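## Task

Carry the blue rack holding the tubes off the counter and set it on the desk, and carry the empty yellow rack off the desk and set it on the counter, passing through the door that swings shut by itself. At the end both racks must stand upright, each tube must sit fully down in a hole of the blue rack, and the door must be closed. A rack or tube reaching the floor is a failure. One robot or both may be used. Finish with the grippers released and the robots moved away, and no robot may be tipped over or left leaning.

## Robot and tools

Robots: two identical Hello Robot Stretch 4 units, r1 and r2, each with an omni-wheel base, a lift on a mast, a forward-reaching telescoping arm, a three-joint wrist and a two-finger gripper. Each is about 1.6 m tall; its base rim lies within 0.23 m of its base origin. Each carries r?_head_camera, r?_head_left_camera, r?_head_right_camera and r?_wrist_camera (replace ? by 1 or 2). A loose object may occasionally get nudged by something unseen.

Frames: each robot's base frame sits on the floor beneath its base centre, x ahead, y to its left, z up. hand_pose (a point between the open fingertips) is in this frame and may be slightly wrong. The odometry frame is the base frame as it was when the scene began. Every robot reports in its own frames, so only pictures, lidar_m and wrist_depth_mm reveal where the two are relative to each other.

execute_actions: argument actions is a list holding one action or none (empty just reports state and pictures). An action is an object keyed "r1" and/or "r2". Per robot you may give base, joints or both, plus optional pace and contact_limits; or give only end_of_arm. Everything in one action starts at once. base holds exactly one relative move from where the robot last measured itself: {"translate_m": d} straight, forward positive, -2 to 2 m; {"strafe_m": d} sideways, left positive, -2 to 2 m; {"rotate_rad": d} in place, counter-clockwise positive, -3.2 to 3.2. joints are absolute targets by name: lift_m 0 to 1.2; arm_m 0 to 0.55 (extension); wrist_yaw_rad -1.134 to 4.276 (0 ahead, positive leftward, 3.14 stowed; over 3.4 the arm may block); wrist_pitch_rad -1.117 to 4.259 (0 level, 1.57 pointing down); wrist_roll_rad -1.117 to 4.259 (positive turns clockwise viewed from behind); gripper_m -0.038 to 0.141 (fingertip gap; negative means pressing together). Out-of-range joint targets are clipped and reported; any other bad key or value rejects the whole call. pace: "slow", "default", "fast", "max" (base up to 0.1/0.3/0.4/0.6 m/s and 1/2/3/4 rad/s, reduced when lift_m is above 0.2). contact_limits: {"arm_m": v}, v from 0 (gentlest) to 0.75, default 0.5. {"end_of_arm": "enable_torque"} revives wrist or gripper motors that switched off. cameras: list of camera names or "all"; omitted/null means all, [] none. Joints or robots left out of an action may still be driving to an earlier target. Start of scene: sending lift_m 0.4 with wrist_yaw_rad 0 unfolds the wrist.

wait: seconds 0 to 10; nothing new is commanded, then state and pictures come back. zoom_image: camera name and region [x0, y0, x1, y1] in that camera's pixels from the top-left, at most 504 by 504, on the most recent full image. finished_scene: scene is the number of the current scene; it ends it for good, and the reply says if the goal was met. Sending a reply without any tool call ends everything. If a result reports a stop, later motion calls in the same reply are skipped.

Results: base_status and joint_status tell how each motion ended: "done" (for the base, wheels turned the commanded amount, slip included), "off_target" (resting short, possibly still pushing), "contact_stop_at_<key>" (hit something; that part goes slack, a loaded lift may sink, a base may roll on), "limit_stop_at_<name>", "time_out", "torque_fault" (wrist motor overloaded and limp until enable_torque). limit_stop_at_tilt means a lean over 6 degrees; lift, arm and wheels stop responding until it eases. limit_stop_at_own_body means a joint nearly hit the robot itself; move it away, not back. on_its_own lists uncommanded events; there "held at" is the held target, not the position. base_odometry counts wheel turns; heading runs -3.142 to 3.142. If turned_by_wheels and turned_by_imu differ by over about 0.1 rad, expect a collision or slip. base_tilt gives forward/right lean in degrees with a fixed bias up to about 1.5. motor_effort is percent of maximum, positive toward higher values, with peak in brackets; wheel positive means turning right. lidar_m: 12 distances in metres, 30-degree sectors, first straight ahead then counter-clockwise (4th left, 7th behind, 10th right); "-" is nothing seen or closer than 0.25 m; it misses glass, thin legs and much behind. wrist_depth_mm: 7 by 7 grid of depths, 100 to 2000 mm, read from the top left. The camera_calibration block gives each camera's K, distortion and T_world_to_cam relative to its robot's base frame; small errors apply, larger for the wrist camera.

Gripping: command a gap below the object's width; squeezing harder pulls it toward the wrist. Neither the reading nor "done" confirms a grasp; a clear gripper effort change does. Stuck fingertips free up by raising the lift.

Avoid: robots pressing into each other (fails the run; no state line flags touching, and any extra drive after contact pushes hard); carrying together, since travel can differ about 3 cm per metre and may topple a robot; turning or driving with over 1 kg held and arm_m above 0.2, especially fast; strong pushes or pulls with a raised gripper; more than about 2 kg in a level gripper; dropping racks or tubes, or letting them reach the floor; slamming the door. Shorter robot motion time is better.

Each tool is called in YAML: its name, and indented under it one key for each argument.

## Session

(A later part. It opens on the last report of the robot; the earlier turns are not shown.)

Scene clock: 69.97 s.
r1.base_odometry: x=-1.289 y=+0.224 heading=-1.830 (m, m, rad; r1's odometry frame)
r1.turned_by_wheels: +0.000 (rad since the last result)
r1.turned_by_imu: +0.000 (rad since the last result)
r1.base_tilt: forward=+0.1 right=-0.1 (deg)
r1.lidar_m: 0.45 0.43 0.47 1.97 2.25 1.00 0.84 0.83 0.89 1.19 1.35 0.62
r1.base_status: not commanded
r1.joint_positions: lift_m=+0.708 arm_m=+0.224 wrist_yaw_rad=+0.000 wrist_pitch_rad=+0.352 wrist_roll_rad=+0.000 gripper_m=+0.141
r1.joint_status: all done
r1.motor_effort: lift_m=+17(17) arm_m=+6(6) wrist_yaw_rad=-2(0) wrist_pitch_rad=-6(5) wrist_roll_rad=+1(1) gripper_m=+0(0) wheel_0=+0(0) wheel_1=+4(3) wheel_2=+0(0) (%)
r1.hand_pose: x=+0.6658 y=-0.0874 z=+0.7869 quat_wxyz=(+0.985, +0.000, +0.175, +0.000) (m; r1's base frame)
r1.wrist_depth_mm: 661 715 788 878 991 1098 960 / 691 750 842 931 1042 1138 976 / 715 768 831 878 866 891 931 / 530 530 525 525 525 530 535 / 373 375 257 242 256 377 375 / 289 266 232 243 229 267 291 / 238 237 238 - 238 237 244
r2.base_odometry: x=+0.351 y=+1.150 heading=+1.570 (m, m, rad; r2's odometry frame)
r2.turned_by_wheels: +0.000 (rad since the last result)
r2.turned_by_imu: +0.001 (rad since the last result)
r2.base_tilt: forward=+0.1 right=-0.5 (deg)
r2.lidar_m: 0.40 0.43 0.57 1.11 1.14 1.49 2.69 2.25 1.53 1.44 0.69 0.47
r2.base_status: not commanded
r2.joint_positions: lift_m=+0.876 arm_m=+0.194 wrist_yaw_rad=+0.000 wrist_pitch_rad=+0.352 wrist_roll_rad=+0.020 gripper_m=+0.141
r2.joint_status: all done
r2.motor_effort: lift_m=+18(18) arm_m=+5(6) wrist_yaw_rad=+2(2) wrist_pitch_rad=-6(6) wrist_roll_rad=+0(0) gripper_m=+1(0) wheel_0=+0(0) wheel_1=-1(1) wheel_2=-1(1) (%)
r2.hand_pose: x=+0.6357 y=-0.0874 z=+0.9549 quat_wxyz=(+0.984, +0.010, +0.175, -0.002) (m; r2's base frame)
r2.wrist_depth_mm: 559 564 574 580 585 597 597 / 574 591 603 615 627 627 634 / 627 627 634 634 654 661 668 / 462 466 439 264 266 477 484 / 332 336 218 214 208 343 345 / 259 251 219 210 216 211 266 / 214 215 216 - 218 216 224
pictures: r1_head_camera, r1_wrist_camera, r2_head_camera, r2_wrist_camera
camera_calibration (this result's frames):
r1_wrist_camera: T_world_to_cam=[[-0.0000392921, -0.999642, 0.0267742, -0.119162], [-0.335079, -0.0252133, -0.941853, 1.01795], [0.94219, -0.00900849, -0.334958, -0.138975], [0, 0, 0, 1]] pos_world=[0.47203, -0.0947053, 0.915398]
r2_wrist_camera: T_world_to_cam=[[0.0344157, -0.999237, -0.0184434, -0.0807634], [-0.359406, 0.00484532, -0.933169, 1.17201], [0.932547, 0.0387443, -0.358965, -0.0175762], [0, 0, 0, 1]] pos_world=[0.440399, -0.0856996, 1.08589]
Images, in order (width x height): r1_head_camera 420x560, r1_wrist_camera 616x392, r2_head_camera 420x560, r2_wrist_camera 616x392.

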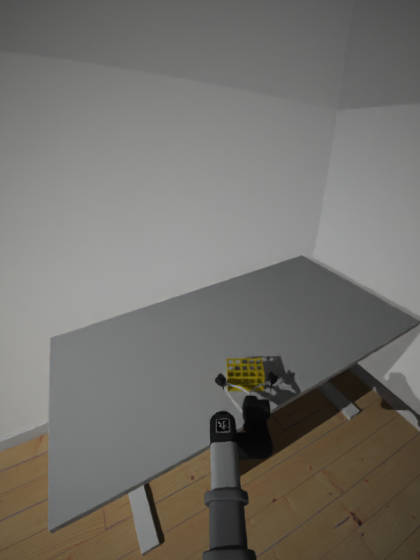

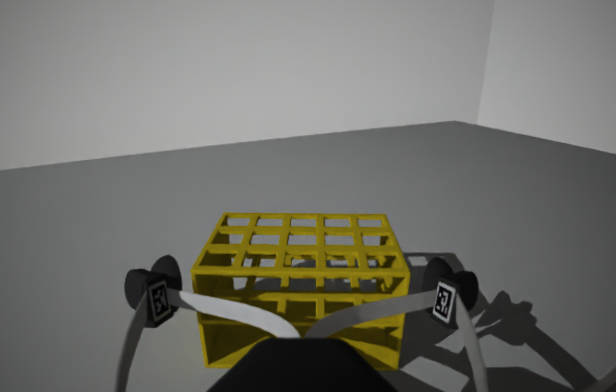

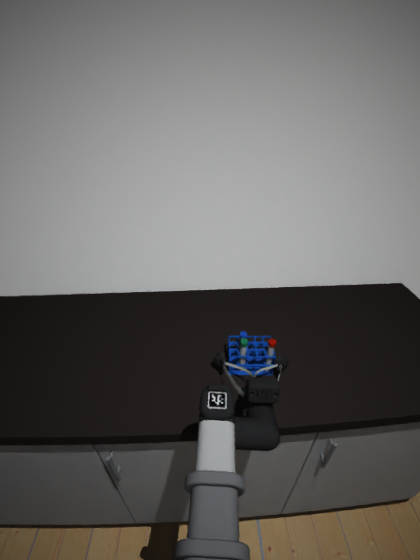

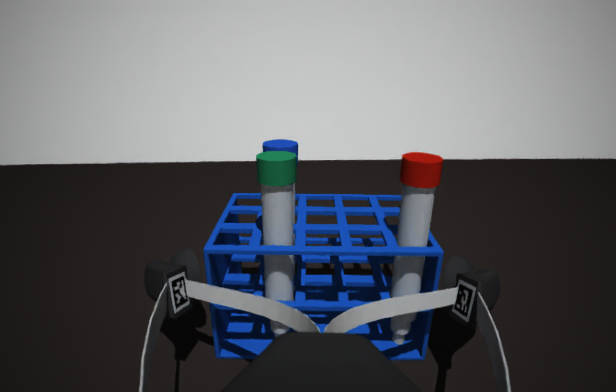

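execute_actions:
  actions:
    - {"r1":{"joints":{"arm_m":0.235,"lift_m":0.697}},"r2":{"joints":{"arm_m":0.203}}}
  cameras: []

execute_actions:
  actions:
    - {"r1":{"joints":{"gripper_m":0.07}},"r2":{"joints":{"gripper_m":0.075}}}
  cameras: ["r1_wrist_camera","r2_wrist_camera"]

Scene clock: 75.33 s.
r1.base_odometry: x=-1.289 y=+0.224 heading=-1.830 (m, m, rad; r1's odometry frame)
r1.turned_by_wheels: +0.000 (rad since the last result)
r1.turned_by_imu: +0.000 (rad since the last result)
r1.base_tilt: forward=+0.1 right=+0.0 (deg)
r1.lidar_m: 0.45 0.44 0.46 1.97 2.25 1.00 0.85 0.83 0.91 1.21 1.35 0.63
r1.base_status: not commanded
r1.joint_positions: lift_m=+0.697 arm_m=+0.234 wrist_yaw_rad=+0.000 wrist_pitch_rad=+0.352 wrist_roll_rad=+0.000 gripper_m=+0.141
r1.joint_status: all done
r1.motor_effort: lift_m=+17(22) arm_m=+6(7) wrist_yaw_rad=+0(1) wrist_pitch_rad=-5(5) wrist_roll_rad=+0(0) gripper_m=+0(0) wheel_0=+0(0) wheel_1=+3(3) wheel_2=+0(0) (%)
r1.hand_pose: x=+0.6758 y=-0.0874 z=+0.7759 quat_wxyz=(+0.985, +0.000, +0.175, +0.000) (m; r1's base frame)
r1.wrist_depth_mm: 661 715 778 866 976 1078 946 / 683 741 831 917 1042 1138 991 / 699 750 820 820 820 831 842 / 500 496 492 496 492 496 500 / 351 353 231 233 234 353 351 / 272 251 211 229 208 252 273 / 225 224 229 - 224 223 226
r2.base_odometry: x=+0.351 y=+1.150 heading=+1.570 (m, m, rad; r2's odometry frame)
r2.turned_by_wheels: +0.000 (rad since the last result)
r2.turned_by_imu: +0.001 (rad since the last result)
r2.base_tilt: forward=+0.1 right=-0.5 (deg)
r2.lidar_m: 0.40 0.42 0.55 1.11 1.14 1.49 2.69 2.29 1.55 1.44 0.69 0.48
r2.base_status: not commanded
r2.joint_positions: lift_m=+0.876 arm_m=+0.202 wrist_yaw_rad=+0.000 wrist_pitch_rad=+0.352 wrist_roll_rad=+0.020 gripper_m=+0.141
r2.joint_status: all done
r2.motor_effort: lift_m=+18(18) arm_m=+5(6) wrist_yaw_rad=+2(1) wrist_pitch_rad=-6(6) wrist_roll_rad=+0(0) gripper_m=-2(2) wheel_0=+0(0) wheel_1=-1(1) wheel_2=-1(1) (%)
r2.hand_pose: x=+0.6437 y=-0.0874 z=+0.9549 quat_wxyz=(+0.984, +0.010, +0.175, -0.002) (m; r2's base frame)
r2.wrist_depth_mm: 554 554 564 574 574 591 597 / 585 591 597 603 609 621 634 / 615 621 627 627 647 647 661 / 462 466 436 234 234 480 484 / 334 336 218 215 207 342 343 / 258 251 220 210 200 211 266 / 216 213 215 - 216 216 224
pictures: none
No camera images: the call's "cameras" was empty. Leave "cameras" out to get every camera's image.

Scene clock: 77.07 s.
r1.base_odometry: x=-1.289 y=+0.224 heading=-1.830 (m, m, rad; r1's odometry frame)
r1.turned_by_wheels: +0.000 (rad since the last result)
r1.turned_by_imu: +0.000 (rad since the last result)
r1.base_tilt: forward=+0.1 right=+0.0 (deg)
r1.lidar_m: 0.45 0.44 0.47 1.96 2.26 0.99 0.85 0.83 0.90 1.20 1.36 0.63
r1.base_status: not commanded
r1.joint_positions: lift_m=+0.697 arm_m=+0.234 wrist_yaw_rad=+0.000 wrist_pitch_rad=+0.353 wrist_roll_rad=+0.000 gripper_m=+0.070
r1.joint_status: all done
r1.motor_effort: lift_m=+17(17) arm_m=+6(6) wrist_yaw_rad=-1(1) wrist_pitch_rad=-7(8) wrist_roll_rad=+0(1) gripper_m=-22(23) wheel_0=+0(0) wheel_1=+3(3) wheel_2=+0(0) (%)
r1.hand_pose: x=+0.6757 y=-0.0874 z=+0.7757 quat_wxyz=(+0.984, +0.000, +0.175, +0.000) (m; r1's base frame)
r1.wrist_depth_mm: 654 715 788 866 991 1078 931 / 683 741 820 917 1025 1138 991 / 699 750 820 820 820 820 842 / 496 500 496 496 496 496 496 / 351 353 205 205 220 351 351 / 271 176 214 215 206 182 273 / 221 224 208 - 208 223 225
r2.base_odometry: x=+0.351 y=+1.150 heading=+1.570 (m, m, rad; r2's odometry frame)
r2.turned_by_wheels: +0.000 (rad since the last result)
r2.turned_by_imu: +0.000 (rad since the last result)
r2.base_tilt: forward=+0.0 right=-0.6 (deg)
r2.lidar_m: 0.40 0.42 0.57 1.12 1.14 1.51 2.71 2.28 1.57 1.43 0.71 0.45
r2.base_status: not commanded
r2.joint_positions: lift_m=+0.876 arm_m=+0.202 wrist_yaw_rad=+0.000 wrist_pitch_rad=+0.353 wrist_roll_rad=+0.020 gripper_m=+0.076
r2.joint_status: all done
r2.motor_effort: lift_m=+18(18) arm_m=+5(5) wrist_yaw_rad=+2(2) wrist_pitch_rad=-9(10) wrist_roll_rad=+0(0) gripper_m=-25(29) wheel_0=+0(0) wheel_1=-1(1) wheel_2=-1(1) (%)
r2.hand_pose: x=+0.6437 y=-0.0874 z=+0.9547 quat_wxyz=(+0.984, +0.010, +0.176, -0.002) (m; r2's base frame)
r2.wrist_depth_mm: 549 564 569 574 585 591 591 / 580 580 603 609 609 627 634 / 615 621 615 634 634 661 654 / 459 466 433 407 439 480 484 / 332 336 201 202 182 340 340 / 258 238 196 204 193 181 264 / 215 213 207 - 199 216 215
pictures: r1_wrist_camera, r2_wrist_camera
camera_calibration (this result's frames):
r1_wrist_camera: T_world_to_cam=[[-0.0000552831, -0.999642, 0.0267546, -0.118843], [-0.3357, -0.0251835, -0.941632, 1.011], [0.941969, -0.0090336, -0.335579, -0.151458], [0, 0, 0, 1]] pos_world=[0.482054, -0.0947084, 0.904339]
r2_wrist_camera: T_world_to_cam=[[0.0343477, -0.999239, -0.0185061, -0.0809471], [-0.36021, 0.00489493, -0.932858, 1.17486], [0.932239, 0.0387076, -0.359767, -0.0240718], [0, 0, 0, 1]] pos_world=[0.448418, -0.0857046, 1.08582]
Images, in order (width x height): r1_wrist_camera 616x392, r2_wrist_camera 616x392.

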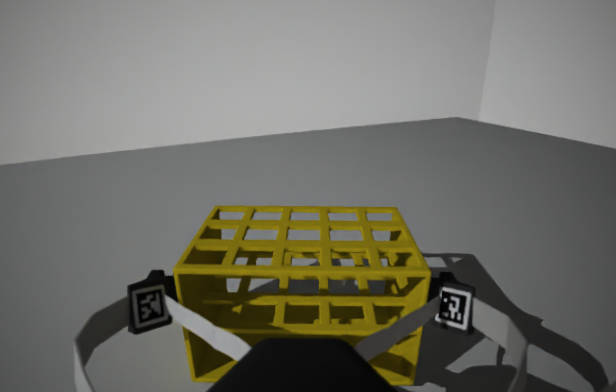

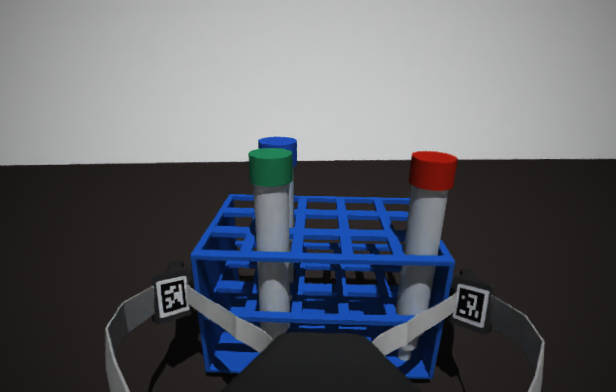

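execute_actions:
  actions:
    - {"r1":{"joints":{"lift_m":0.76}},"r2":{"joints":{"lift_m":0.93}}}
  cameras: []

execute_actions:
  actions:
    - {"r1":{"joints":{"arm_m":0.0,"lift_m":0.80}},"r2":{"joints":{"arm_m":0.0},"base":{"translate_m":-0.3}}}
  cameras: ["r1_wrist_camera","r2_wrist_camera"]

Scene clock: 81.20 s.
r1.base_odometry: x=-1.289 y=+0.224 heading=-1.830 (m, m, rad; r1's odometry frame)
r1.turned_by_wheels: +0.000 (rad since the last result)
r1.turned_by_imu: +0.000 (rad since the last result)
r1.base_tilt: forward=+0.0 right=-0.1 (deg)
r1.lidar_m: 0.45 0.44 0.47 1.96 2.25 1.00 0.83 0.83 0.91 1.20 1.36 0.62
r1.base_status: not commanded
r1.joint_positions: lift_m=+0.760 arm_m=+0.234 wrist_yaw_rad=+0.000 wrist_pitch_rad=+0.353 wrist_roll_rad=+0.000 gripper_m=+0.070
r1.joint_status: all done
r1.motor_effort: lift_m=+22(23) arm_m=+6(6) wrist_yaw_rad=+0(1) wrist_pitch_rad=-8(9) wrist_roll_rad=+1(1) gripper_m=-22(23) wheel_0=+0(0) wheel_1=+3(3) wheel_2=+0(0) (%)
r1.hand_pose: x=+0.6757 y=-0.0874 z=+0.8383 quat_wxyz=(+0.984, +0.000, +0.176, +0.000) (m; r1's base frame)
r1.wrist_depth_mm: 654 715 778 866 991 1098 946 / 683 750 820 931 1042 1138 976 / 707 778 866 960 1042 1098 991 / 668 668 661 668 668 668 668 / 469 477 205 205 219 473 473 / 364 176 214 214 206 182 368 / 297 301 213 - 221 300 303
r2.base_odometry: x=+0.351 y=+1.150 heading=+1.570 (m, m, rad; r2's odometry frame)
r2.turned_by_wheels: +0.000 (rad since the last result)
r2.turned_by_imu: +0.001 (rad since the last result)
r2.base_tilt: forward=+0.1 right=-0.6 (deg)
r2.lidar_m: 0.40 0.41 0.57 1.12 1.15 1.45 2.71 2.28 1.58 1.44 0.68 0.48
r2.base_status: not commanded
r2.joint_positions: lift_m=+0.930 arm_m=+0.202 wrist_yaw_rad=+0.000 wrist_pitch_rad=+0.353 wrist_roll_rad=+0.020 gripper_m=+0.076
r2.joint_status: all done
r2.motor_effort: lift_m=+24(24) arm_m=+5(5) wrist_yaw_rad=+2(2) wrist_pitch_rad=-10(9) wrist_roll_rad=+0(0) gripper_m=-26(25) wheel_0=+0(0) wheel_1=-1(1) wheel_2=-1(1) (%)
r2.hand_pose: x=+0.6436 y=-0.0874 z=+1.0081 quat_wxyz=(+0.984, +0.010, +0.176, -0.002) (m; r2's base frame)
r2.wrist_depth_mm: 554 559 569 574 580 597 603 / 580 580 603 609 615 621 634 / 603 621 634 627 647 661 668 / 609 609 569 535 234 621 627 / 433 439 202 202 182 449 445 / 338 312 196 205 193 181 345 / 282 278 262 - 200 283 282
pictures: none
No camera images: the call's "cameras" was empty. Leave "cameras" out to get every camera's image.

Scene clock: 83.67 s.
r1.base_odometry: x=-1.289 y=+0.224 heading=-1.830 (m, m, rad; r1's odometry frame)
r1.turned_by_wheels: +0.000 (rad since the last result)
r1.turned_by_imu: +0.000 (rad since the last result)
r1.base_tilt: forward=+0.0 right=-0.1 (deg)
r1.lidar_m: 0.41 0.43 0.48 1.98 2.24 1.00 0.83 0.83 0.90 1.20 1.35 0.61
r1.base_status: not commanded
r1.joint_positions: lift_m=+0.800 arm_m=+0.001 wrist_yaw_rad=+0.000 wrist_pitch_rad=+0.353 wrist_roll_rad=+0.000 gripper_m=+0.070
r1.joint_status: all done
r1.motor_effort: lift_m=+23(26) arm_m=-5(5) wrist_yaw_rad=+0(1) wrist_pitch_rad=-9(9) wrist_roll_rad=+1(0) gripper_m=-22(23) wheel_0=+0(0) wheel_1=+3(3) wheel_2=+0(0) (%)
r1.hand_pose: x=+0.4425 y=-0.0875 z=+0.8782 quat_wxyz=(+0.984, +0.000, +0.176, +0.000) (m; r1's base frame)
r1.wrist_depth_mm: 798 891 976 1078 1205 1255 1025 / 854 931 1008 1160 1308 1281 1060 / 878 976 1060 1138 1281 1255 1098 / 778 778 778 788 788 788 788 / 554 554 205 204 219 554 627 / 427 176 214 215 206 182 1182 / 349 351 213 - 221 1205 1182
r2.base_odometry: x=+0.350 y=+0.850 heading=+1.570 (m, m, rad; r2's odometry frame)
r2.turned_by_wheels: +0.000 (rad since the last result)
r2.turned_by_imu: +0.000 (rad since the last result)
r2.base_tilt: forward=+0.1 right=-0.6 (deg)
r2.lidar_m: 0.40 0.73 0.90 1.07 1.11 1.46 2.38 2.36 1.59 1.47 1.17 0.78
r2.base_status: done
r2.joint_positions: lift_m=+0.930 arm_m=+0.001 wrist_yaw_rad=+0.000 wrist_pitch_rad=+0.353 wrist_roll_rad=+0.020 gripper_m=+0.076
r2.joint_status: all done
r2.motor_effort: lift_m=+24(24) arm_m=-5(5) wrist_yaw_rad=+2(1) wrist_pitch_rad=-10(10) wrist_roll_rad=+0(1) gripper_m=-27(24) wheel_0=+0(3) wheel_1=+0(4) wheel_2=-2(8) (%)
r2.hand_pose: x=+0.4427 y=-0.0874 z=+1.0081 quat_wxyz=(+0.984, +0.010, +0.176, -0.002) (m; r2's base frame)
r2.wrist_depth_mm: 991 1008 1025 1042 1060 1078 1060 / 1025 1060 1060 1060 1118 1118 1118 / 1008 1008 1025 1025 1042 1060 1182 / 615 609 574 549 585 634 640 / 559 569 201 202 182 621 640 / 603 585 196 204 193 181 683 / 640 647 647 - 199 723 741
pictures: r1_wrist_camera, r2_wrist_camera
camera_calibration (this result's frames):
r1_wrist_camera: T_world_to_cam=[[-0.000209901, -0.999642, 0.0267546, -0.121574], [-0.336093, -0.0251277, -0.941494, 1.02927], [0.941829, -0.00918964, -0.335967, 0.102964], [0, 0, 0, 1]] pos_world=[0.248929, -0.0947212, 1.00689]
r2_wrist_camera: T_world_to_cam=[[0.034232, -0.999242, -0.0185201, -0.0730206], [-0.360589, 0.00493399, -0.932712, 1.15232], [0.932097, 0.0386067, -0.360147, 0.182921], [0, 0, 0, 1]] pos_world=[0.247511, -0.0857127, 1.1393]
Images, in order (width x height): r1_wrist_camera 616x392, r2_wrist_camera 616x392.

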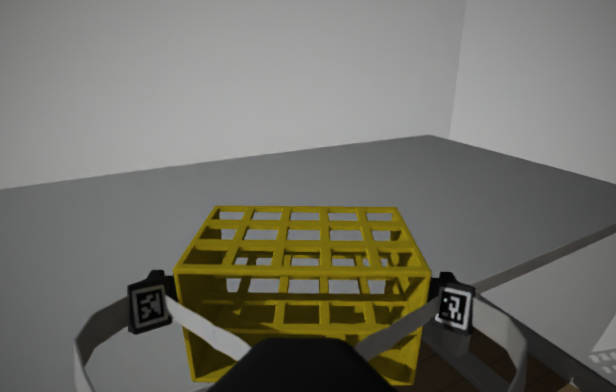

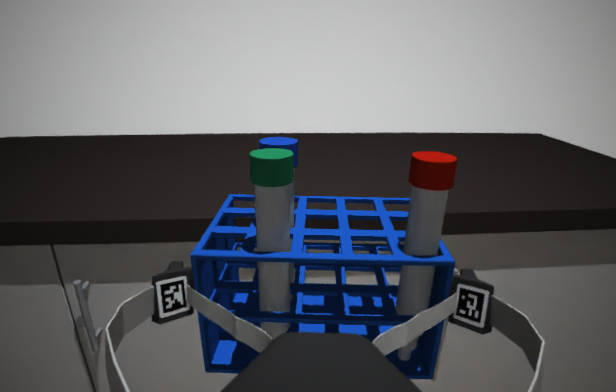

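execute_actions:
  actions:
    - {"r1":{"base":{"rotate_rad":-1.5}},"r2":{"base":{"translate_m":-1.85}}}
  cameras: ["r1_head_camera","r1_head_right_camera","r2_head_right_camera"]

Scene clock: 121.43 s.
r1.base_odometry: x=-1.289 y=+0.224 heading=+2.953 (m, m, rad; r1's odometry frame)
r1.turned_by_wheels: -1.500 (rad since the last result)
r1.turned_by_imu: -1.528 (rad since the last result)
r1.base_tilt: forward=+0.0 right=+0.0 (deg)
r1.lidar_m: 0.43 1.19 0.56 0.44 0.43 0.48 2.18 1.90 0.95 0.83 0.83 0.91
r1.base_status: done
r1.joint_positions: lift_m=+0.800 arm_m=+0.001 wrist_yaw_rad=+0.000 wrist_pitch_rad=+0.353 wrist_roll_rad=+0.000 gripper_m=+0.070
r1.joint_status: not commanded
r1.motor_effort: lift_m=+22(22) arm_m=-5(5) wrist_yaw_rad=-1(2) wrist_pitch_rad=-9(9) wrist_roll_rad=+0(0) gripper_m=-22(23) wheel_0=+2(7) wheel_1=+2(9) wheel_2=+1(8) (%)
r1.hand_pose: x=+0.4425 y=-0.0875 z=+0.8783 quat_wxyz=(+0.984, +0.000, +0.176, +0.000) (m; r1's base frame)
r1.wrist_depth_mm: 891 960 1025 1138 917 676 539 / 917 1008 1098 1182 946 699 544 / 976 1060 1160 1255 991 715 559 / 1008 1098 1182 1308 960 723 585 / 1060 1160 205 205 218 741 627 / 1118 176 214 215 206 182 654 / 1160 1255 213 - 221 778 691
r2.base_odometry: x=+0.349 y=-1.000 heading=+1.570 (m, m, rad; r2's odometry frame)
r2.turned_by_wheels: +0.000 (rad since the last result)
r2.turned_by_imu: +0.003 (rad since the last result)
r2.base_tilt: forward=+0.1 right=-0.6 (deg)
r2.lidar_m: 0.41 1.46 1.01 0.91 0.86 0.58 0.49 0.53 0.73 1.63 1.62 2.20
r2.base_status: done
r2.joint_positions: lift_m=+0.930 arm_m=+0.001 wrist_yaw_rad=+0.000 wrist_pitch_rad=+0.353 wrist_roll_rad=+0.020 gripper_m=+0.076
r2.joint_status: not commanded
r2.motor_effort: lift_m=+24(24) arm_m=-5(5) wrist_yaw_rad=+2(1) wrist_pitch_rad=-10(10) wrist_roll_rad=-1(1) gripper_m=-27(25) wheel_0=+0(4) wheel_1=+1(5) wheel_2=-2(7) (%)
r2.hand_pose: x=+0.4427 y=-0.0874 z=+1.0081 quat_wxyz=(+0.984, +0.010, +0.176, -0.002) (m; r2's base frame)
r2.wrist_depth_mm: 1576 - - - - - - / 1618 - - - - - - / 1708 - - - - - - / 1618 - - - 234 - - / 1661 - 202 203 182 - - / 1576 1576 195 204 193 181 1808 / 1430 1430 1336 - 199 1464 1430
pictures: r1_head_camera, r1_head_right_camera, r2_head_right_camera
Images, in order (width x height): r1_head_camera 420x560, r1_head_right_camera 420x672, r2_head_right_camera 420x672.

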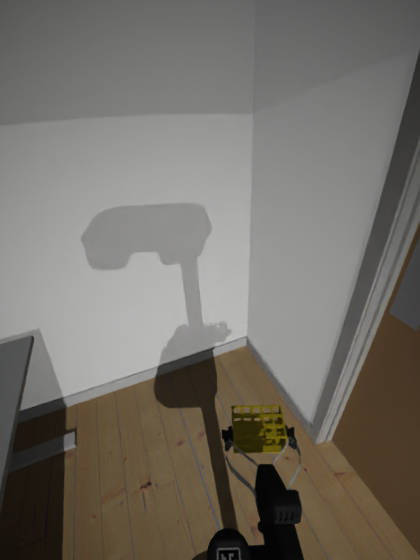

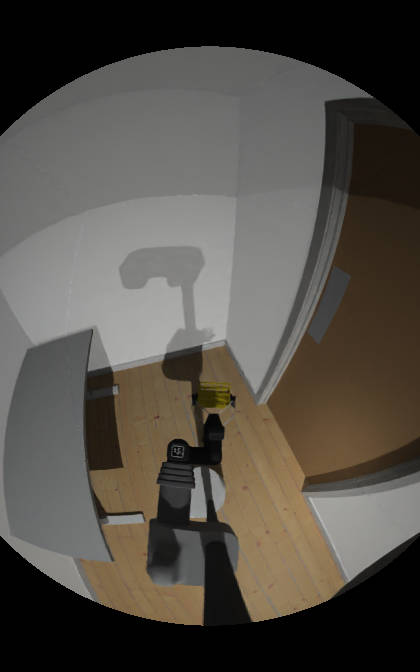

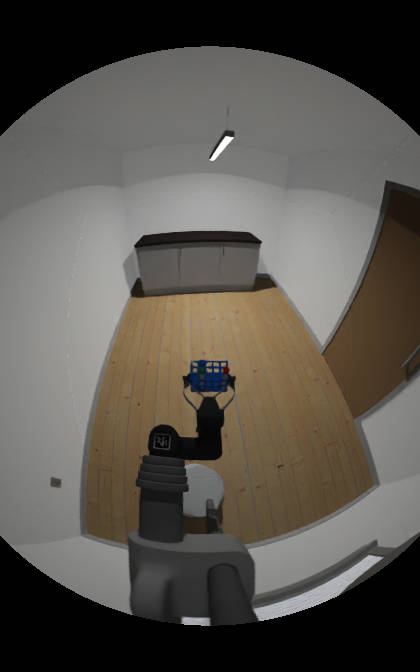

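execute_actions:
  actions:
    - {"r1":{"base":{"rotate_rad":1.95}},"r2":{"base":{"rotate_rad":-1.62}}}
  cameras: []

execute_actions:
  actions:
    - {"r1":{"base":{"strafe_m":-0.10}},"r2":{"base":{"translate_m":0.7}}}
  cameras: []

execute_actions:
  actions:
    - {"r1":{"base":{"translate_m":-0.52}}}
  cameras: ["r1_head_left_camera","r1_head_right_camera","r2_head_left_camera"]

Scene clock: 131.37 s.
r1.base_odometry: x=-1.289 y=+0.224 heading=-1.380 (m, m, rad; r1's odometry frame)
r1.turned_by_wheels: +1.950 (rad since the last result)
r1.turned_by_imu: +1.989 (rad since the last result)
r1.base_tilt: forward=+0.1 right=+0.0 (deg)
r1.lidar_m: 0.41 0.45 1.82 2.39 1.06 0.85 0.83 0.87 1.10 1.36 0.66 0.45
r1.base_status: done
r1.joint_positions: lift_m=+0.800 arm_m=+0.001 wrist_yaw_rad=+0.000 wrist_pitch_rad=+0.353 wrist_roll_rad=+0.000 gripper_m=+0.070
r1.joint_status: not commanded
r1.motor_effort: lift_m=+22(22) arm_m=-5(5) wrist_yaw_rad=-1(2) wrist_pitch_rad=-8(8) wrist_roll_rad=+0(1) gripper_m=-23(23) wheel_0=-2(8) wheel_1=-1(8) wheel_2=-2(11) (%)
r1.hand_pose: x=+0.4426 y=-0.0873 z=+0.8783 quat_wxyz=(+0.984, +0.000, +0.176, +0.000) (m; r1's base frame)
r1.wrist_depth_mm: 917 917 917 904 917 917 917 / 960 960 976 960 976 960 960 / 1008 1025 1025 1008 1025 1025 1025 / 1078 1078 778 778 778 778 788 / 1118 554 205 205 219 564 554 / 427 176 215 215 206 182 430 / 349 351 213 - 222 349 357
r2.base_odometry: x=+0.349 y=-1.000 heading=-0.050 (m, m, rad; r2's odometry frame)
r2.turned_by_wheels: -1.620 (rad since the last result)
r2.turned_by_imu: -1.590 (rad since the last result)
r2.base_tilt: forward=+0.0 right=-0.7 (deg)
r2.lidar_m: 0.39 1.61 2.07 2.55 1.61 1.05 0.93 0.94 0.60 0.48 0.52 0.65
r2.base_status: done
r2.joint_positions: lift_m=+0.930 arm_m=+0.001 wrist_yaw_rad=+0.000 wrist_pitch_rad=+0.353 wrist_roll_rad=+0.020 gripper_m=+0.076
r2.joint_status: not commanded
r2.motor_effort: lift_m=+23(24) arm_m=-5(5) wrist_yaw_rad=+2(1) wrist_pitch_rad=-10(10) wrist_roll_rad=+0(0) gripper_m=-27(24) wheel_0=-1(4) wheel_1=+0(7) wheel_2=+0(6) (%)
r2.hand_pose: x=+0.4427 y=-0.0874 z=+1.0082 quat_wxyz=(+0.984, +0.010, +0.176, -0.002) (m; r2's base frame)
r2.wrist_depth_mm: 1229 1255 1281 1281 1229 741 539 / 1281 1281 1366 1366 1281 750 530 / 1366 1397 1464 1430 1281 759 535 / 1430 1464 1537 1537 222 768 549 / 1576 1537 202 202 183 723 549 / 1618 1537 196 204 193 181 521 / 1430 1430 1336 - 199 768 535
pictures: none
No camera images: the call's "cameras" was empty. Leave "cameras" out to get every camera's image.

Scene clock: 135.20 s.
r1.base_odometry: x=-1.387 y=+0.205 heading=-1.380 (m, m, rad; r1's odometry frame)
r1.turned_by_wheels: +0.000 (rad since the last result)
r1.turned_by_imu: +0.000 (rad since the last result)
r1.base_tilt: forward=+0.1 right=+0.0 (deg)
r1.lidar_m: 0.42 0.46 1.81 2.50 1.07 0.86 0.82 0.87 1.11 1.26 0.66 0.47
r1.base_status: done
r1.joint_positions: lift_m=+0.800 arm_m=+0.001 wrist_yaw_rad=+0.000 wrist_pitch_rad=+0.353 wrist_roll_rad=+0.000 gripper_m=+0.070
r1.joint_status: not commanded
r1.motor_effort: lift_m=+22(22) arm_m=-5(5) wrist_yaw_rad=+0(3) wrist_pitch_rad=-9(9) wrist_roll_rad=+1(1) gripper_m=-23(23) wheel_0=+0(8) wheel_1=-1(9) wheel_2=+0(2) (%)
r1.hand_pose: x=+0.4425 y=-0.0874 z=+0.8783 quat_wxyz=(+0.984, +0.000, +0.176, +0.000) (m; r1's base frame)
r1.wrist_depth_mm: 917 904 904 917 931 931 904 / 946 976 960 976 960 976 976 / 1008 1025 1025 1025 1025 1025 1025 / 1078 778 778 778 788 778 778 / 554 554 204 205 218 559 554 / 427 176 215 215 206 182 430 / 347 351 213 - 221 351 355
r2.base_odometry: x=+1.048 y=-1.035 heading=-0.050 (m, m, rad; r2's odometry frame)
r2.turned_by_wheels: +0.000 (rad since the last result)
r2.turned_by_imu: +0.001 (rad since the last result)
r2.base_tilt: forward=+0.1 right=-0.6 (deg)
r2.lidar_m: 0.39 0.96 1.22 2.51 2.67 1.78 1.62 0.71 0.47 0.41 0.42 0.58
r2.base_status: done
r2.joint_positions: lift_m=+0.930 arm_m=+0.001 wrist_yaw_rad=+0.000 wrist_pitch_rad=+0.353 wrist_roll_rad=+0.020 gripper_m=+0.076
r2.joint_status: not commanded
r2.motor_effort: lift_m=+23(23) arm_m=-5(5) wrist_yaw_rad=+2(2) wrist_pitch_rad=-10(10) wrist_roll_rad=+0(0) gripper_m=-26(27) wheel_0=+0(3) wheel_1=-1(4) wheel_2=+0(5) (%)
r2.hand_pose: x=+0.4427 y=-0.0874 z=+1.0082 quat_wxyz=(+0.984, +0.010, +0.176, -0.002) (m; r2's base frame)
r2.wrist_depth_mm: 621 640 661 676 691 585 442 / 661 683 699 715 732 597 433 / 699 723 732 750 768 597 433 / 750 759 768 778 221 603 439 / 788 798 201 203 183 569 439 / 831 831 196 204 193 180 439 / 878 917 917 - 200 609 436
pictures: none
No camera images: the call's "cameras" was empty. Leave "cameras" out to get every camera's image.

Scene clock: 138.40 s.
r1.base_odometry: x=-1.486 y=+0.716 heading=-1.381 (m, m, rad; r1's odometry frame)
r1.turned_by_wheels: +0.000 (rad since the last result)
r1.turned_by_imu: -0.001 (rad since the last result)
r1.base_tilt: forward=+0.0 right=-0.1 (deg)
r1.lidar_m: 0.41 0.99 2.57 0.92 0.45 0.33 0.31 0.33 0.48 0.99 1.30 1.01
r1.base_status: done
r1.joint_positions: lift_m=+0.800 arm_m=+0.001 wrist_yaw_rad=+0.000 wrist_pitch_rad=+0.353 wrist_roll_rad=+0.000 gripper_m=+0.070
r1.joint_status: not commanded
r1.motor_effort: lift_m=+22(22) arm_m=-5(5) wrist_yaw_rad=-1(1) wrist_pitch_rad=-9(9) wrist_roll_rad=+1(0) gripper_m=-22(23) wheel_0=-2(7) wheel_1=-3(7) wheel_2=+1(12) (%)
r1.hand_pose: x=+0.4425 y=-0.0874 z=+0.8783 quat_wxyz=(+0.984, +0.000, +0.176, +0.000) (m; r1's base frame)
r1.wrist_depth_mm: 1397 1397 1397 1397 1366 1366 1397 / 1464 1464 1464 1464 1464 1464 1464 / 1499 1537 1281 1281 1281 1281 1336 / 1618 854 854 842 842 931 931 / 1756 1708 206 205 219 1708 1430 / 1499 176 214 215 206 182 1397 / 1229 1229 213 - 221 1255 1229
r2.base_odometry: x=+1.048 y=-1.035 heading=-0.050 (m, m, rad; r2's odometry frame)
r2.turned_by_wheels: +0.000 (rad since the last result)
r2.turned_by_imu: +0.001 (rad since the last result)
r2.base_tilt: forward=+0.1 right=-0.5 (deg)
r2.lidar_m: 0.40 0.95 1.23 2.51 2.68 1.77 1.62 0.75 0.46 0.40 0.41 0.59
r2.base_status: not commanded
r2.joint_positions: lift_m=+0.930 arm_m=+0.001 wrist_yaw_rad=+0.000 wrist_pitch_rad=+0.353 wrist_roll_rad=+0.020 gripper_m=+0.076
r2.joint_status: not commanded
r2.motor_effort: lift_m=+23(23) arm_m=-5(5) wrist_yaw_rad=+2(2) wrist_pitch_rad=-10(10) wrist_roll_rad=+0(0) gripper_m=-22(24) wheel_0=+0(0) wheel_1=-1(1) wheel_2=+0(0) (%)
r2.hand_pose: x=+0.4427 y=-0.0874 z=+1.0082 quat_wxyz=(+0.984, +0.010, +0.176, -0.002) (m; r2's base frame)
r2.wrist_depth_mm: 627 647 661 683 683 580 439 / 654 676 691 715 732 585 433 / 691 723 732 750 778 591 436 / 732 759 778 788 222 597 439 / 778 809 202 203 183 569 442 / 831 831 196 204 193 181 439 / 891 917 917 - 199 609 436
pictures: r1_head_left_camera, r1_head_right_camera, r2_head_left_camera
Images, in order (width x height): r1_head_left_camera 420x672, r1_head_right_camera 420x672, r2_head_left_camera 420x672.

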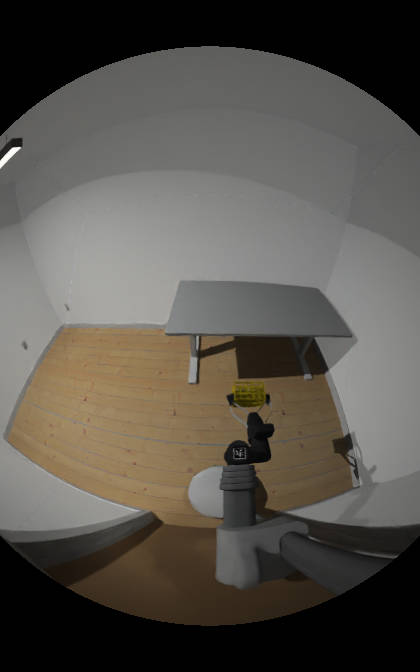

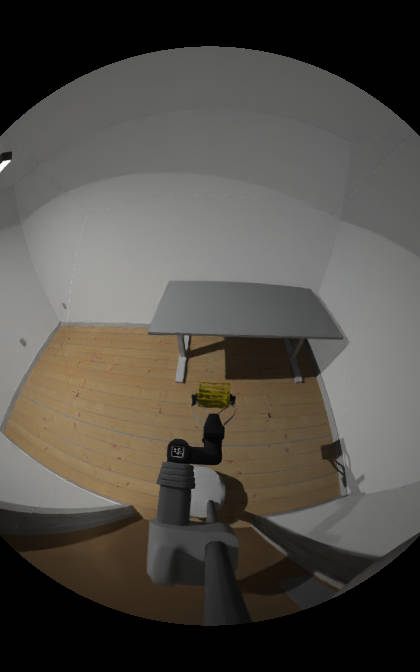

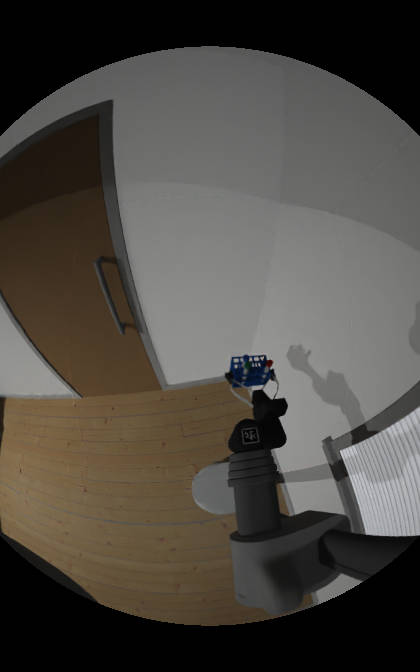

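execute_actions:
  actions:
    - {"r1":{"base":{"translate_m":-0.3},"pace":"slow"},"r2":{"base":{"rotate_rad":0.13},"pace":"slow"}}
  cameras: ["r1_head_left_camera","r1_head_right_camera","r2_head_left_camera"]

Scene clock: 144.97 s.
r1.base_odometry: x=-1.542 y=+1.010 heading=-1.381 (m, m, rad; r1's odometry frame)
r1.turned_by_wheels: +0.000 (rad since the last result)
r1.turned_by_imu: -0.001 (rad since the last result)
r1.base_tilt: forward=+0.1 right=+0.0 (deg)
r1.lidar_m: 0.42 1.30 2.60 0.35 0.25 - 0.25 0.26 1.00 0.40 1.31 1.34
r1.base_status: done
r1.joint_positions: lift_m=+0.800 arm_m=+0.001 wrist_yaw_rad=+0.000 wrist_pitch_rad=+0.353 wrist_roll_rad=+0.000 gripper_m=+0.070
r1.joint_status: not commanded
r1.motor_effort: lift_m=+21(22) arm_m=-5(5) wrist_yaw_rad=-1(2) wrist_pitch_rad=-9(9) wrist_roll_rad=+1(1) gripper_m=-23(22) wheel_0=-3(9) wheel_1=-3(12) wheel_2=+4(15) (%)
r1.hand_pose: x=+0.4425 y=-0.0874 z=+0.8784 quat_wxyz=(+0.984, +0.000, +0.176, +0.000) (m; r1's base frame)
r1.wrist_depth_mm: 1661 1661 1661 1661 1661 1661 1576 / 1708 1756 1756 1661 1756 1756 1618 / 1808 1808 1281 1281 1308 1308 1336 / 1921 1983 1863 1983 1921 1983 1576 / 1983 - 204 205 219 1863 1618 / 1499 176 214 215 206 182 1464 / 1229 1255 213 - 222 1229 1255
r2.base_odometry: x=+1.048 y=-1.035 heading=+0.080 (m, m, rad; r2's odometry frame)
r2.turned_by_wheels: +0.130 (rad since the last result)
r2.turned_by_imu: +0.129 (rad since the last result)
r2.base_tilt: forward=+0.1 right=-0.6 (deg)
r2.lidar_m: 0.41 0.72 1.05 2.64 2.36 1.71 1.61 0.63 0.45 0.39 0.46 0.66
r2.base_status: done
r2.joint_positions: lift_m=+0.930 arm_m=+0.001 wrist_yaw_rad=+0.000 wrist_pitch_rad=+0.353 wrist_roll_rad=+0.020 gripper_m=+0.076
r2.joint_status: not commanded
r2.motor_effort: lift_m=+23(23) arm_m=-5(5) wrist_yaw_rad=+2(2) wrist_pitch_rad=-10(10) wrist_roll_rad=+0(0) gripper_m=-25(24) wheel_0=-2(3) wheel_1=+0(4) wheel_2=+0(3) (%)
r2.hand_pose: x=+0.4427 y=-0.0874 z=+1.0082 quat_wxyz=(+0.984, +0.010, +0.176, -0.002) (m; r2's base frame)
r2.wrist_depth_mm: - 661 668 661 661 654 559 / - 699 699 707 699 699 559 / - 741 741 732 741 723 559 / - 788 768 759 234 759 569 / - 842 202 202 182 759 554 / 1708 866 196 204 193 181 554 / 1118 976 931 - 199 809 521
pictures: r1_head_left_camera, r1_head_right_camera, r2_head_left_camera
Images, in order (width x height): r1_head_left_camera 420x672, r1_head_right_camera 420x672, r2_head_left_camera 420x672.

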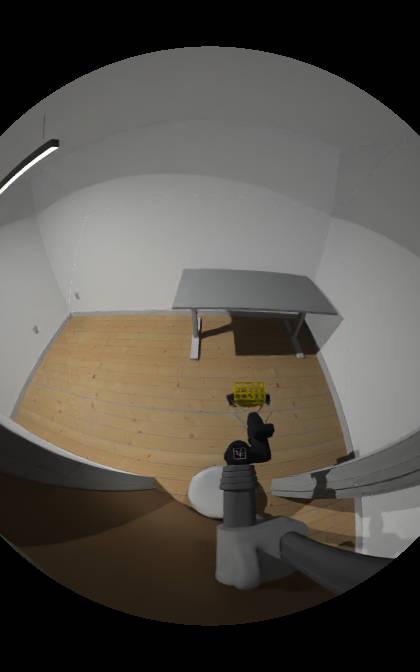

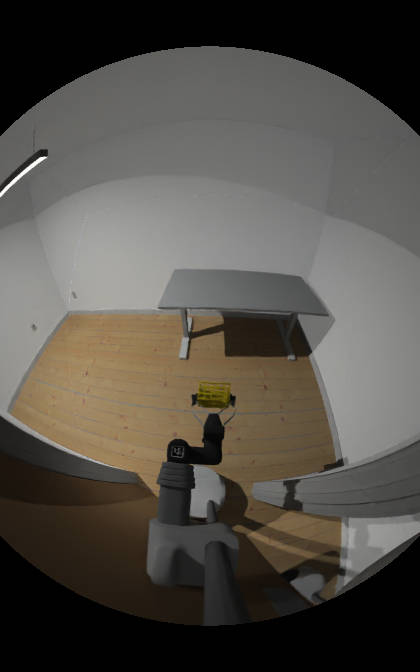

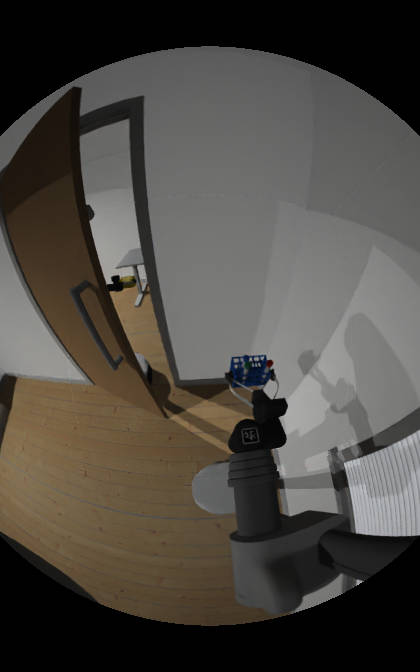

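execute_actions:
  actions:
    - {"r1":{"base":{"translate_m":-0.65}}}
  cameras: []

execute_actions:
  actions:
    - {"r1":{"base":{"strafe_m":0.35}}}
  cameras: ["r1_head_left_camera","r1_head_right_camera","r2_head_left_camera"]

Scene clock: 152.80 s.
r1.base_odometry: x=-1.665 y=+1.648 heading=-1.381 (m, m, rad; r1's odometry frame)
r1.turned_by_wheels: +0.000 (rad since the last result)
r1.turned_by_imu: -0.003 (rad since the last result)
r1.base_tilt: forward=+0.1 right=+0.0 (deg)
r1.lidar_m: 0.41 0.53 0.27 0.25 - 0.25 2.03 1.78 0.67 0.78 0.83 0.71
r1.base_status: done
r1.joint_positions: lift_m=+0.800 arm_m=+0.001 wrist_yaw_rad=+0.000 wrist_pitch_rad=+0.353 wrist_roll_rad=+0.000 gripper_m=+0.070
r1.joint_status: not commanded
r1.motor_effort: lift_m=+21(20) arm_m=-4(5) wrist_yaw_rad=-1(1) wrist_pitch_rad=-8(8) wrist_roll_rad=+0(0) gripper_m=-23(23) wheel_0=-3(14) wheel_1=-1(11) wheel_2=+1(15) (%)
r1.hand_pose: x=+0.4424 y=-0.0874 z=+0.8784 quat_wxyz=(+0.984, +0.000, +0.176, +0.000) (m; r1's base frame)
r1.wrist_depth_mm: - - - - - - 1576 / - - - - - - 1618 / - - - - - - 477 / - - - - - - 466 / 1983 1983 205 205 219 1983 452 / 1499 176 214 214 206 182 462 / 1205 1255 213 - 222 1229 473
r2.base_odometry: x=+1.048 y=-1.035 heading=+0.080 (m, m, rad; r2's odometry frame)
r2.turned_by_wheels: +0.000 (rad since the last result)
r2.turned_by_imu: +0.002 (rad since the last result)
r2.base_tilt: forward=+0.1 right=-0.6 (deg)
r2.lidar_m: 0.42 0.94 0.63 0.72 2.36 1.71 1.62 0.62 0.43 0.41 0.48 0.64
r2.base_status: not commanded
r2.joint_positions: lift_m=+0.930 arm_m=+0.001 wrist_yaw_rad=+0.000 wrist_pitch_rad=+0.353 wrist_roll_rad=+0.020 gripper_m=+0.076
r2.joint_status: not commanded
r2.motor_effort: lift_m=+23(23) arm_m=-5(5) wrist_yaw_rad=+2(2) wrist_pitch_rad=-10(10) wrist_roll_rad=+0(0) gripper_m=-26(23) wheel_0=-2(2) wheel_1=+0(0) wheel_2=+0(1) (%)
r2.hand_pose: x=+0.4427 y=-0.0874 z=+1.0082 quat_wxyz=(+0.984, +0.010, +0.176, -0.002) (m; r2's base frame)
r2.wrist_depth_mm: - 668 668 668 661 654 564 / - 699 707 691 707 691 559 / - 741 750 732 741 723 564 / - 788 778 768 234 759 559 / - 842 201 202 182 750 559 / 1808 854 196 205 194 181 544 / 1430 976 931 - 200 788 521
pictures: none
No camera images: the call's "cameras" was empty. Leave "cameras" out to get every camera's image.

Scene clock: 155.30 s.
r1.base_odometry: x=-1.322 y=+1.715 heading=-1.381 (m, m, rad; r1's odometry frame)
r1.turned_by_wheels: +0.000 (rad since the last result)
r1.turned_by_imu: -0.053 (rad since the last result)
r1.base_tilt: forward=+0.1 right=+0.0 (deg)
r1.lidar_m: 0.42 0.30 0.25 - 0.25 0.29 2.03 2.11 0.90 0.93 0.90 0.92
r1.base_status: done
r1.joint_positions: lift_m=+0.800 arm_m=+0.001 wrist_yaw_rad=+0.000 wrist_pitch_rad=+0.353 wrist_roll_rad=+0.000 gripper_m=+0.070
r1.joint_status: not commanded
r1.motor_effort: lift_m=+20(21) arm_m=-4(4) wrist_yaw_rad=-1(15) wrist_pitch_rad=-8(13) wrist_roll_rad=+0(1) gripper_m=-22(23) wheel_0=-15(23) wheel_1=+24(26) wheel_2=-3(8) (%)
r1.hand_pose: x=+0.4424 y=-0.0874 z=+0.8784 quat_wxyz=(+0.984, +0.000, +0.176, +0.000) (m; r1's base frame)
r1.wrist_depth_mm: - - - - - - 1808 / - - - - - - 1863 / - - - - - - 1808 / - - - - - - 1756 / 480 1983 205 205 218 1983 1756 / 449 176 215 215 206 182 1499 / 399 1255 213 - 221 1255 1229
r2.base_odometry: x=+1.048 y=-1.035 heading=+0.080 (m, m, rad; r2's odometry frame)
r2.turned_by_wheels: +0.000 (rad since the last result)
r2.turned_by_imu: +0.001 (rad since the last result)
r2.base_tilt: forward=+0.1 right=-0.5 (deg)
r2.lidar_m: 0.39 0.98 0.87 0.93 2.34 1.70 1.62 0.62 0.43 0.40 0.47 0.65
r2.base_status: not commanded
r2.joint_positions: lift_m=+0.930 arm_m=+0.001 wrist_yaw_rad=+0.000 wrist_pitch_rad=+0.353 wrist_roll_rad=+0.020 gripper_m=+0.076
r2.joint_status: not commanded
r2.motor_effort: lift_m=+23(23) arm_m=-5(5) wrist_yaw_rad=+2(2) wrist_pitch_rad=-10(9) wrist_roll_rad=+0(0) gripper_m=-27(23) wheel_0=-2(2) wheel_1=+0(0) wheel_2=-1(1) (%)
r2.hand_pose: x=+0.4427 y=-0.0874 z=+1.0082 quat_wxyz=(+0.984, +0.010, +0.176, -0.002) (m; r2's base frame)
r2.wrist_depth_mm: - 668 668 668 661 654 559 / - 707 699 699 691 699 564 / - 750 732 732 741 723 564 / - 788 778 759 234 759 564 / - 854 202 202 182 759 559 / 1756 854 196 204 193 181 549 / 1430 1008 946 - 200 798 521
pictures: r1_head_left_camera, r1_head_right_camera, r2_head_left_camera
Images, in order (width x height): r1_head_left_camera 420x672, r1_head_right_camera 420x672, r2_head_left_camera 420x672.

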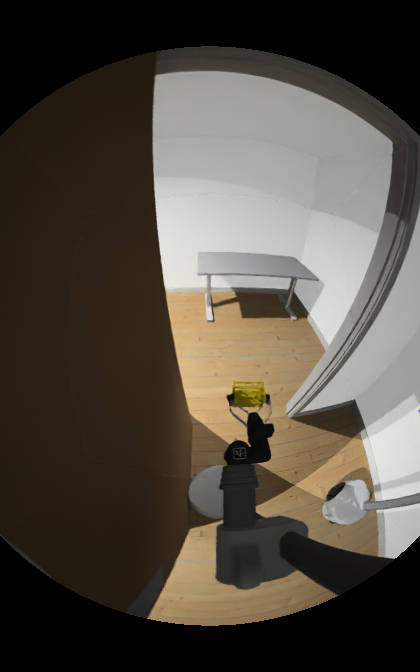

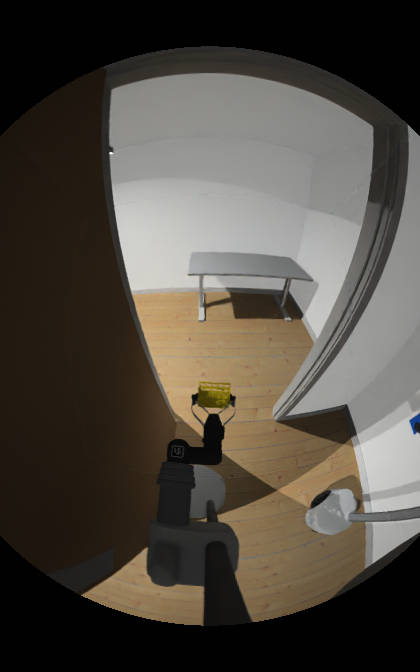

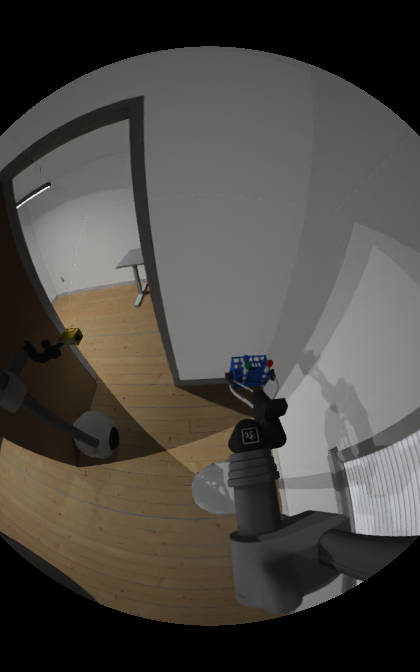

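execute_actions:
  actions:
    - {"r1":{"base":{"translate_m":-0.16}},"r2":{"base":{"rotate_rad":0.53}}}
  cameras: []

execute_actions:
  actions:
    - {"r1":{"base":{"rotate_rad":-3.0}}}
  cameras: ["r1_head_right_camera","r2_head_left_camera","r2_head_camera"]

Scene clock: 174.30 s.
r1.base_odometry: x=-1.353 y=+1.871 heading=-1.381 (m, m, rad; r1's odometry frame)
r1.turned_by_wheels: -0.001 (rad since the last result)
r1.turned_by_imu: -0.005 (rad since the last result)
r1.base_tilt: forward=+0.1 right=+0.0 (deg)
r1.lidar_m: 0.41 0.29 0.25 - 0.25 1.98 1.87 1.95 0.88 0.83 0.85 1.02
r1.base_status: done
r1.joint_positions: lift_m=+0.800 arm_m=+0.001 wrist_yaw_rad=+0.000 wrist_pitch_rad=+0.353 wrist_roll_rad=+0.000 gripper_m=+0.070
r1.joint_status: not commanded
r1.motor_effort: lift_m=+21(21) arm_m=-4(4) wrist_yaw_rad=-1(0) wrist_pitch_rad=-8(9) wrist_roll_rad=+0(0) gripper_m=-22(23) wheel_0=-17(23) wheel_1=+8(21) wheel_2=+3(9) (%)
r1.hand_pose: x=+0.4424 y=-0.0874 z=+0.8784 quat_wxyz=(+0.984, +0.000, +0.176, +0.000) (m; r1's base frame)
r1.wrist_depth_mm: 445 - - - - - 1808 / 424 - - - - - 1808 / 424 - - - - - 1863 / 427 - - - - - 1808 / 424 1863 205 204 219 1921 1756 / 410 176 214 214 206 182 768 / 404 699 213 - 221 1255 750
r2.base_odometry: x=+1.048 y=-1.035 heading=+0.609 (m, m, rad; r2's odometry frame)
r2.turned_by_wheels: +0.530 (rad since the last result)
r2.turned_by_imu: +0.522 (rad since the last result)
r2.base_tilt: forward=+0.1 right=-0.6 (deg)
r2.lidar_m: 0.41 0.85 0.84 2.33 1.69 1.62 0.61 0.45 0.41 0.47 0.66 0.94
r2.base_status: done
r2.joint_positions: lift_m=+0.930 arm_m=+0.001 wrist_yaw_rad=+0.000 wrist_pitch_rad=+0.353 wrist_roll_rad=+0.020 gripper_m=+0.076
r2.joint_status: not commanded
r2.motor_effort: lift_m=+23(23) arm_m=-5(5) wrist_yaw_rad=+1(1) wrist_pitch_rad=-10(10) wrist_roll_rad=+0(1) gripper_m=-24(21) wheel_0=-1(5) wheel_1=+0(4) wheel_2=+0(1) (%)
r2.hand_pose: x=+0.4427 y=-0.0874 z=+1.0082 quat_wxyz=(+0.984, +0.010, +0.176, -0.002) (m; r2's base frame)
r2.wrist_depth_mm: 1008 - - - 668 603 549 / 1042 1281 - - 707 627 564 / 1042 1281 - - 741 654 591 / 1025 1336 - - 222 676 609 / 1118 1366 202 202 183 707 640 / 1138 1281 196 204 193 181 668 / 1182 1366 1308 - 200 788 699
pictures: none
No camera images: the call's "cameras" was empty. Leave "cameras" out to get every camera's image.

Scene clock: 177.10 s.
r1.base_odometry: x=-1.353 y=+1.871 heading=+1.902 (m, m, rad; r1's odometry frame)
r1.turned_by_wheels: -3.000 (rad since the last result)
r1.turned_by_imu: -3.043 (rad since the last result)
r1.base_tilt: forward=+0.1 right=+0.0 (deg)
r1.lidar_m: 0.40 1.95 0.85 0.83 1.01 1.08 0.55 0.27 0.25 - 0.25 1.90
r1.base_status: done
r1.joint_positions: lift_m=+0.800 arm_m=+0.001 wrist_yaw_rad=+0.000 wrist_pitch_rad=+0.353 wrist_roll_rad=+0.000 gripper_m=+0.070
r1.joint_status: not commanded
r1.motor_effort: lift_m=+21(20) arm_m=-3(4) wrist_yaw_rad=+0(4) wrist_pitch_rad=-9(9) wrist_roll_rad=+0(0) gripper_m=-23(23) wheel_0=+3(15) wheel_1=+0(28) wheel_2=+3(23) (%)
r1.hand_pose: x=+0.4422 y=-0.0875 z=+0.8785 quat_wxyz=(+0.984, +0.000, +0.176, +0.000) (m; r1's base frame)
r1.wrist_depth_mm: 1537 1499 1499 1499 1464 1430 1397 / 1618 1576 1618 1576 1537 1499 1499 / 1756 1708 1708 1661 1576 1576 1499 / 1863 1808 1708 1708 1661 1661 1618 / 1808 1921 205 205 219 1756 1708 / 1464 176 215 215 206 182 1537 / 1229 1229 213 - 222 1229 1255
r2.base_odometry: x=+1.048 y=-1.035 heading=+0.609 (m, m, rad; r2's odometry frame)
r2.turned_by_wheels: +0.000 (rad since the last result)
r2.turned_by_imu: +0.001 (rad since the last result)
r2.base_tilt: forward=+0.1 right=-0.6 (deg)
r2.lidar_m: 0.39 0.88 0.82 2.32 1.70 1.62 0.63 0.46 0.43 0.47 0.66 0.94
r2.base_status: not commanded
r2.joint_positions: lift_m=+0.930 arm_m=+0.001 wrist_yaw_rad=+0.000 wrist_pitch_rad=+0.353 wrist_roll_rad=+0.020 gripper_m=+0.076
r2.joint_status: not commanded
r2.motor_effort: lift_m=+23(23) arm_m=-5(5) wrist_yaw_rad=+2(2) wrist_pitch_rad=-10(10) wrist_roll_rad=+0(0) gripper_m=-24(27) wheel_0=-1(1) wheel_1=+0(0) wheel_2=+0(0) (%)
r2.hand_pose: x=+0.4427 y=-0.0874 z=+1.0082 quat_wxyz=(+0.984, +0.010, +0.176, -0.002) (m; r2's base frame)
r2.wrist_depth_mm: 976 - - - 661 597 554 / 1008 1308 - - 707 627 569 / 1078 1308 - - 741 661 597 / 1098 1336 - - 222 683 615 / 1138 1366 202 202 182 699 647 / 1118 1255 196 204 193 181 676 / 1182 1366 1281 - 200 788 691
pictures: r1_head_right_camera, r2_head_camera, r2_head_left_camera
Images, in order (width x height): r1_head_right_camera 420x672, r2_head_camera 420x560, r2_head_left_camera 420x672.

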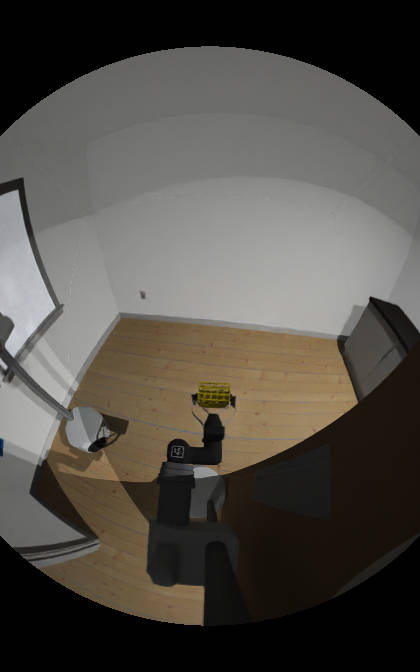

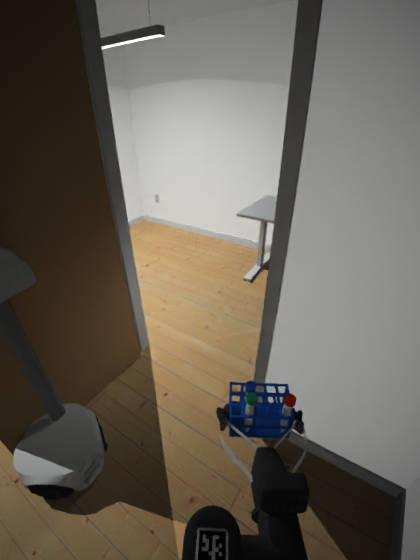

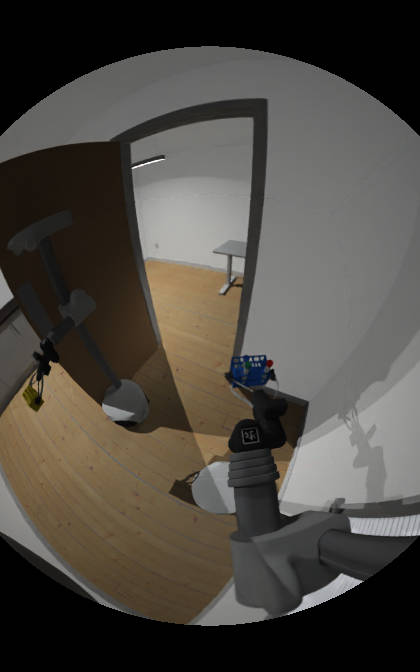

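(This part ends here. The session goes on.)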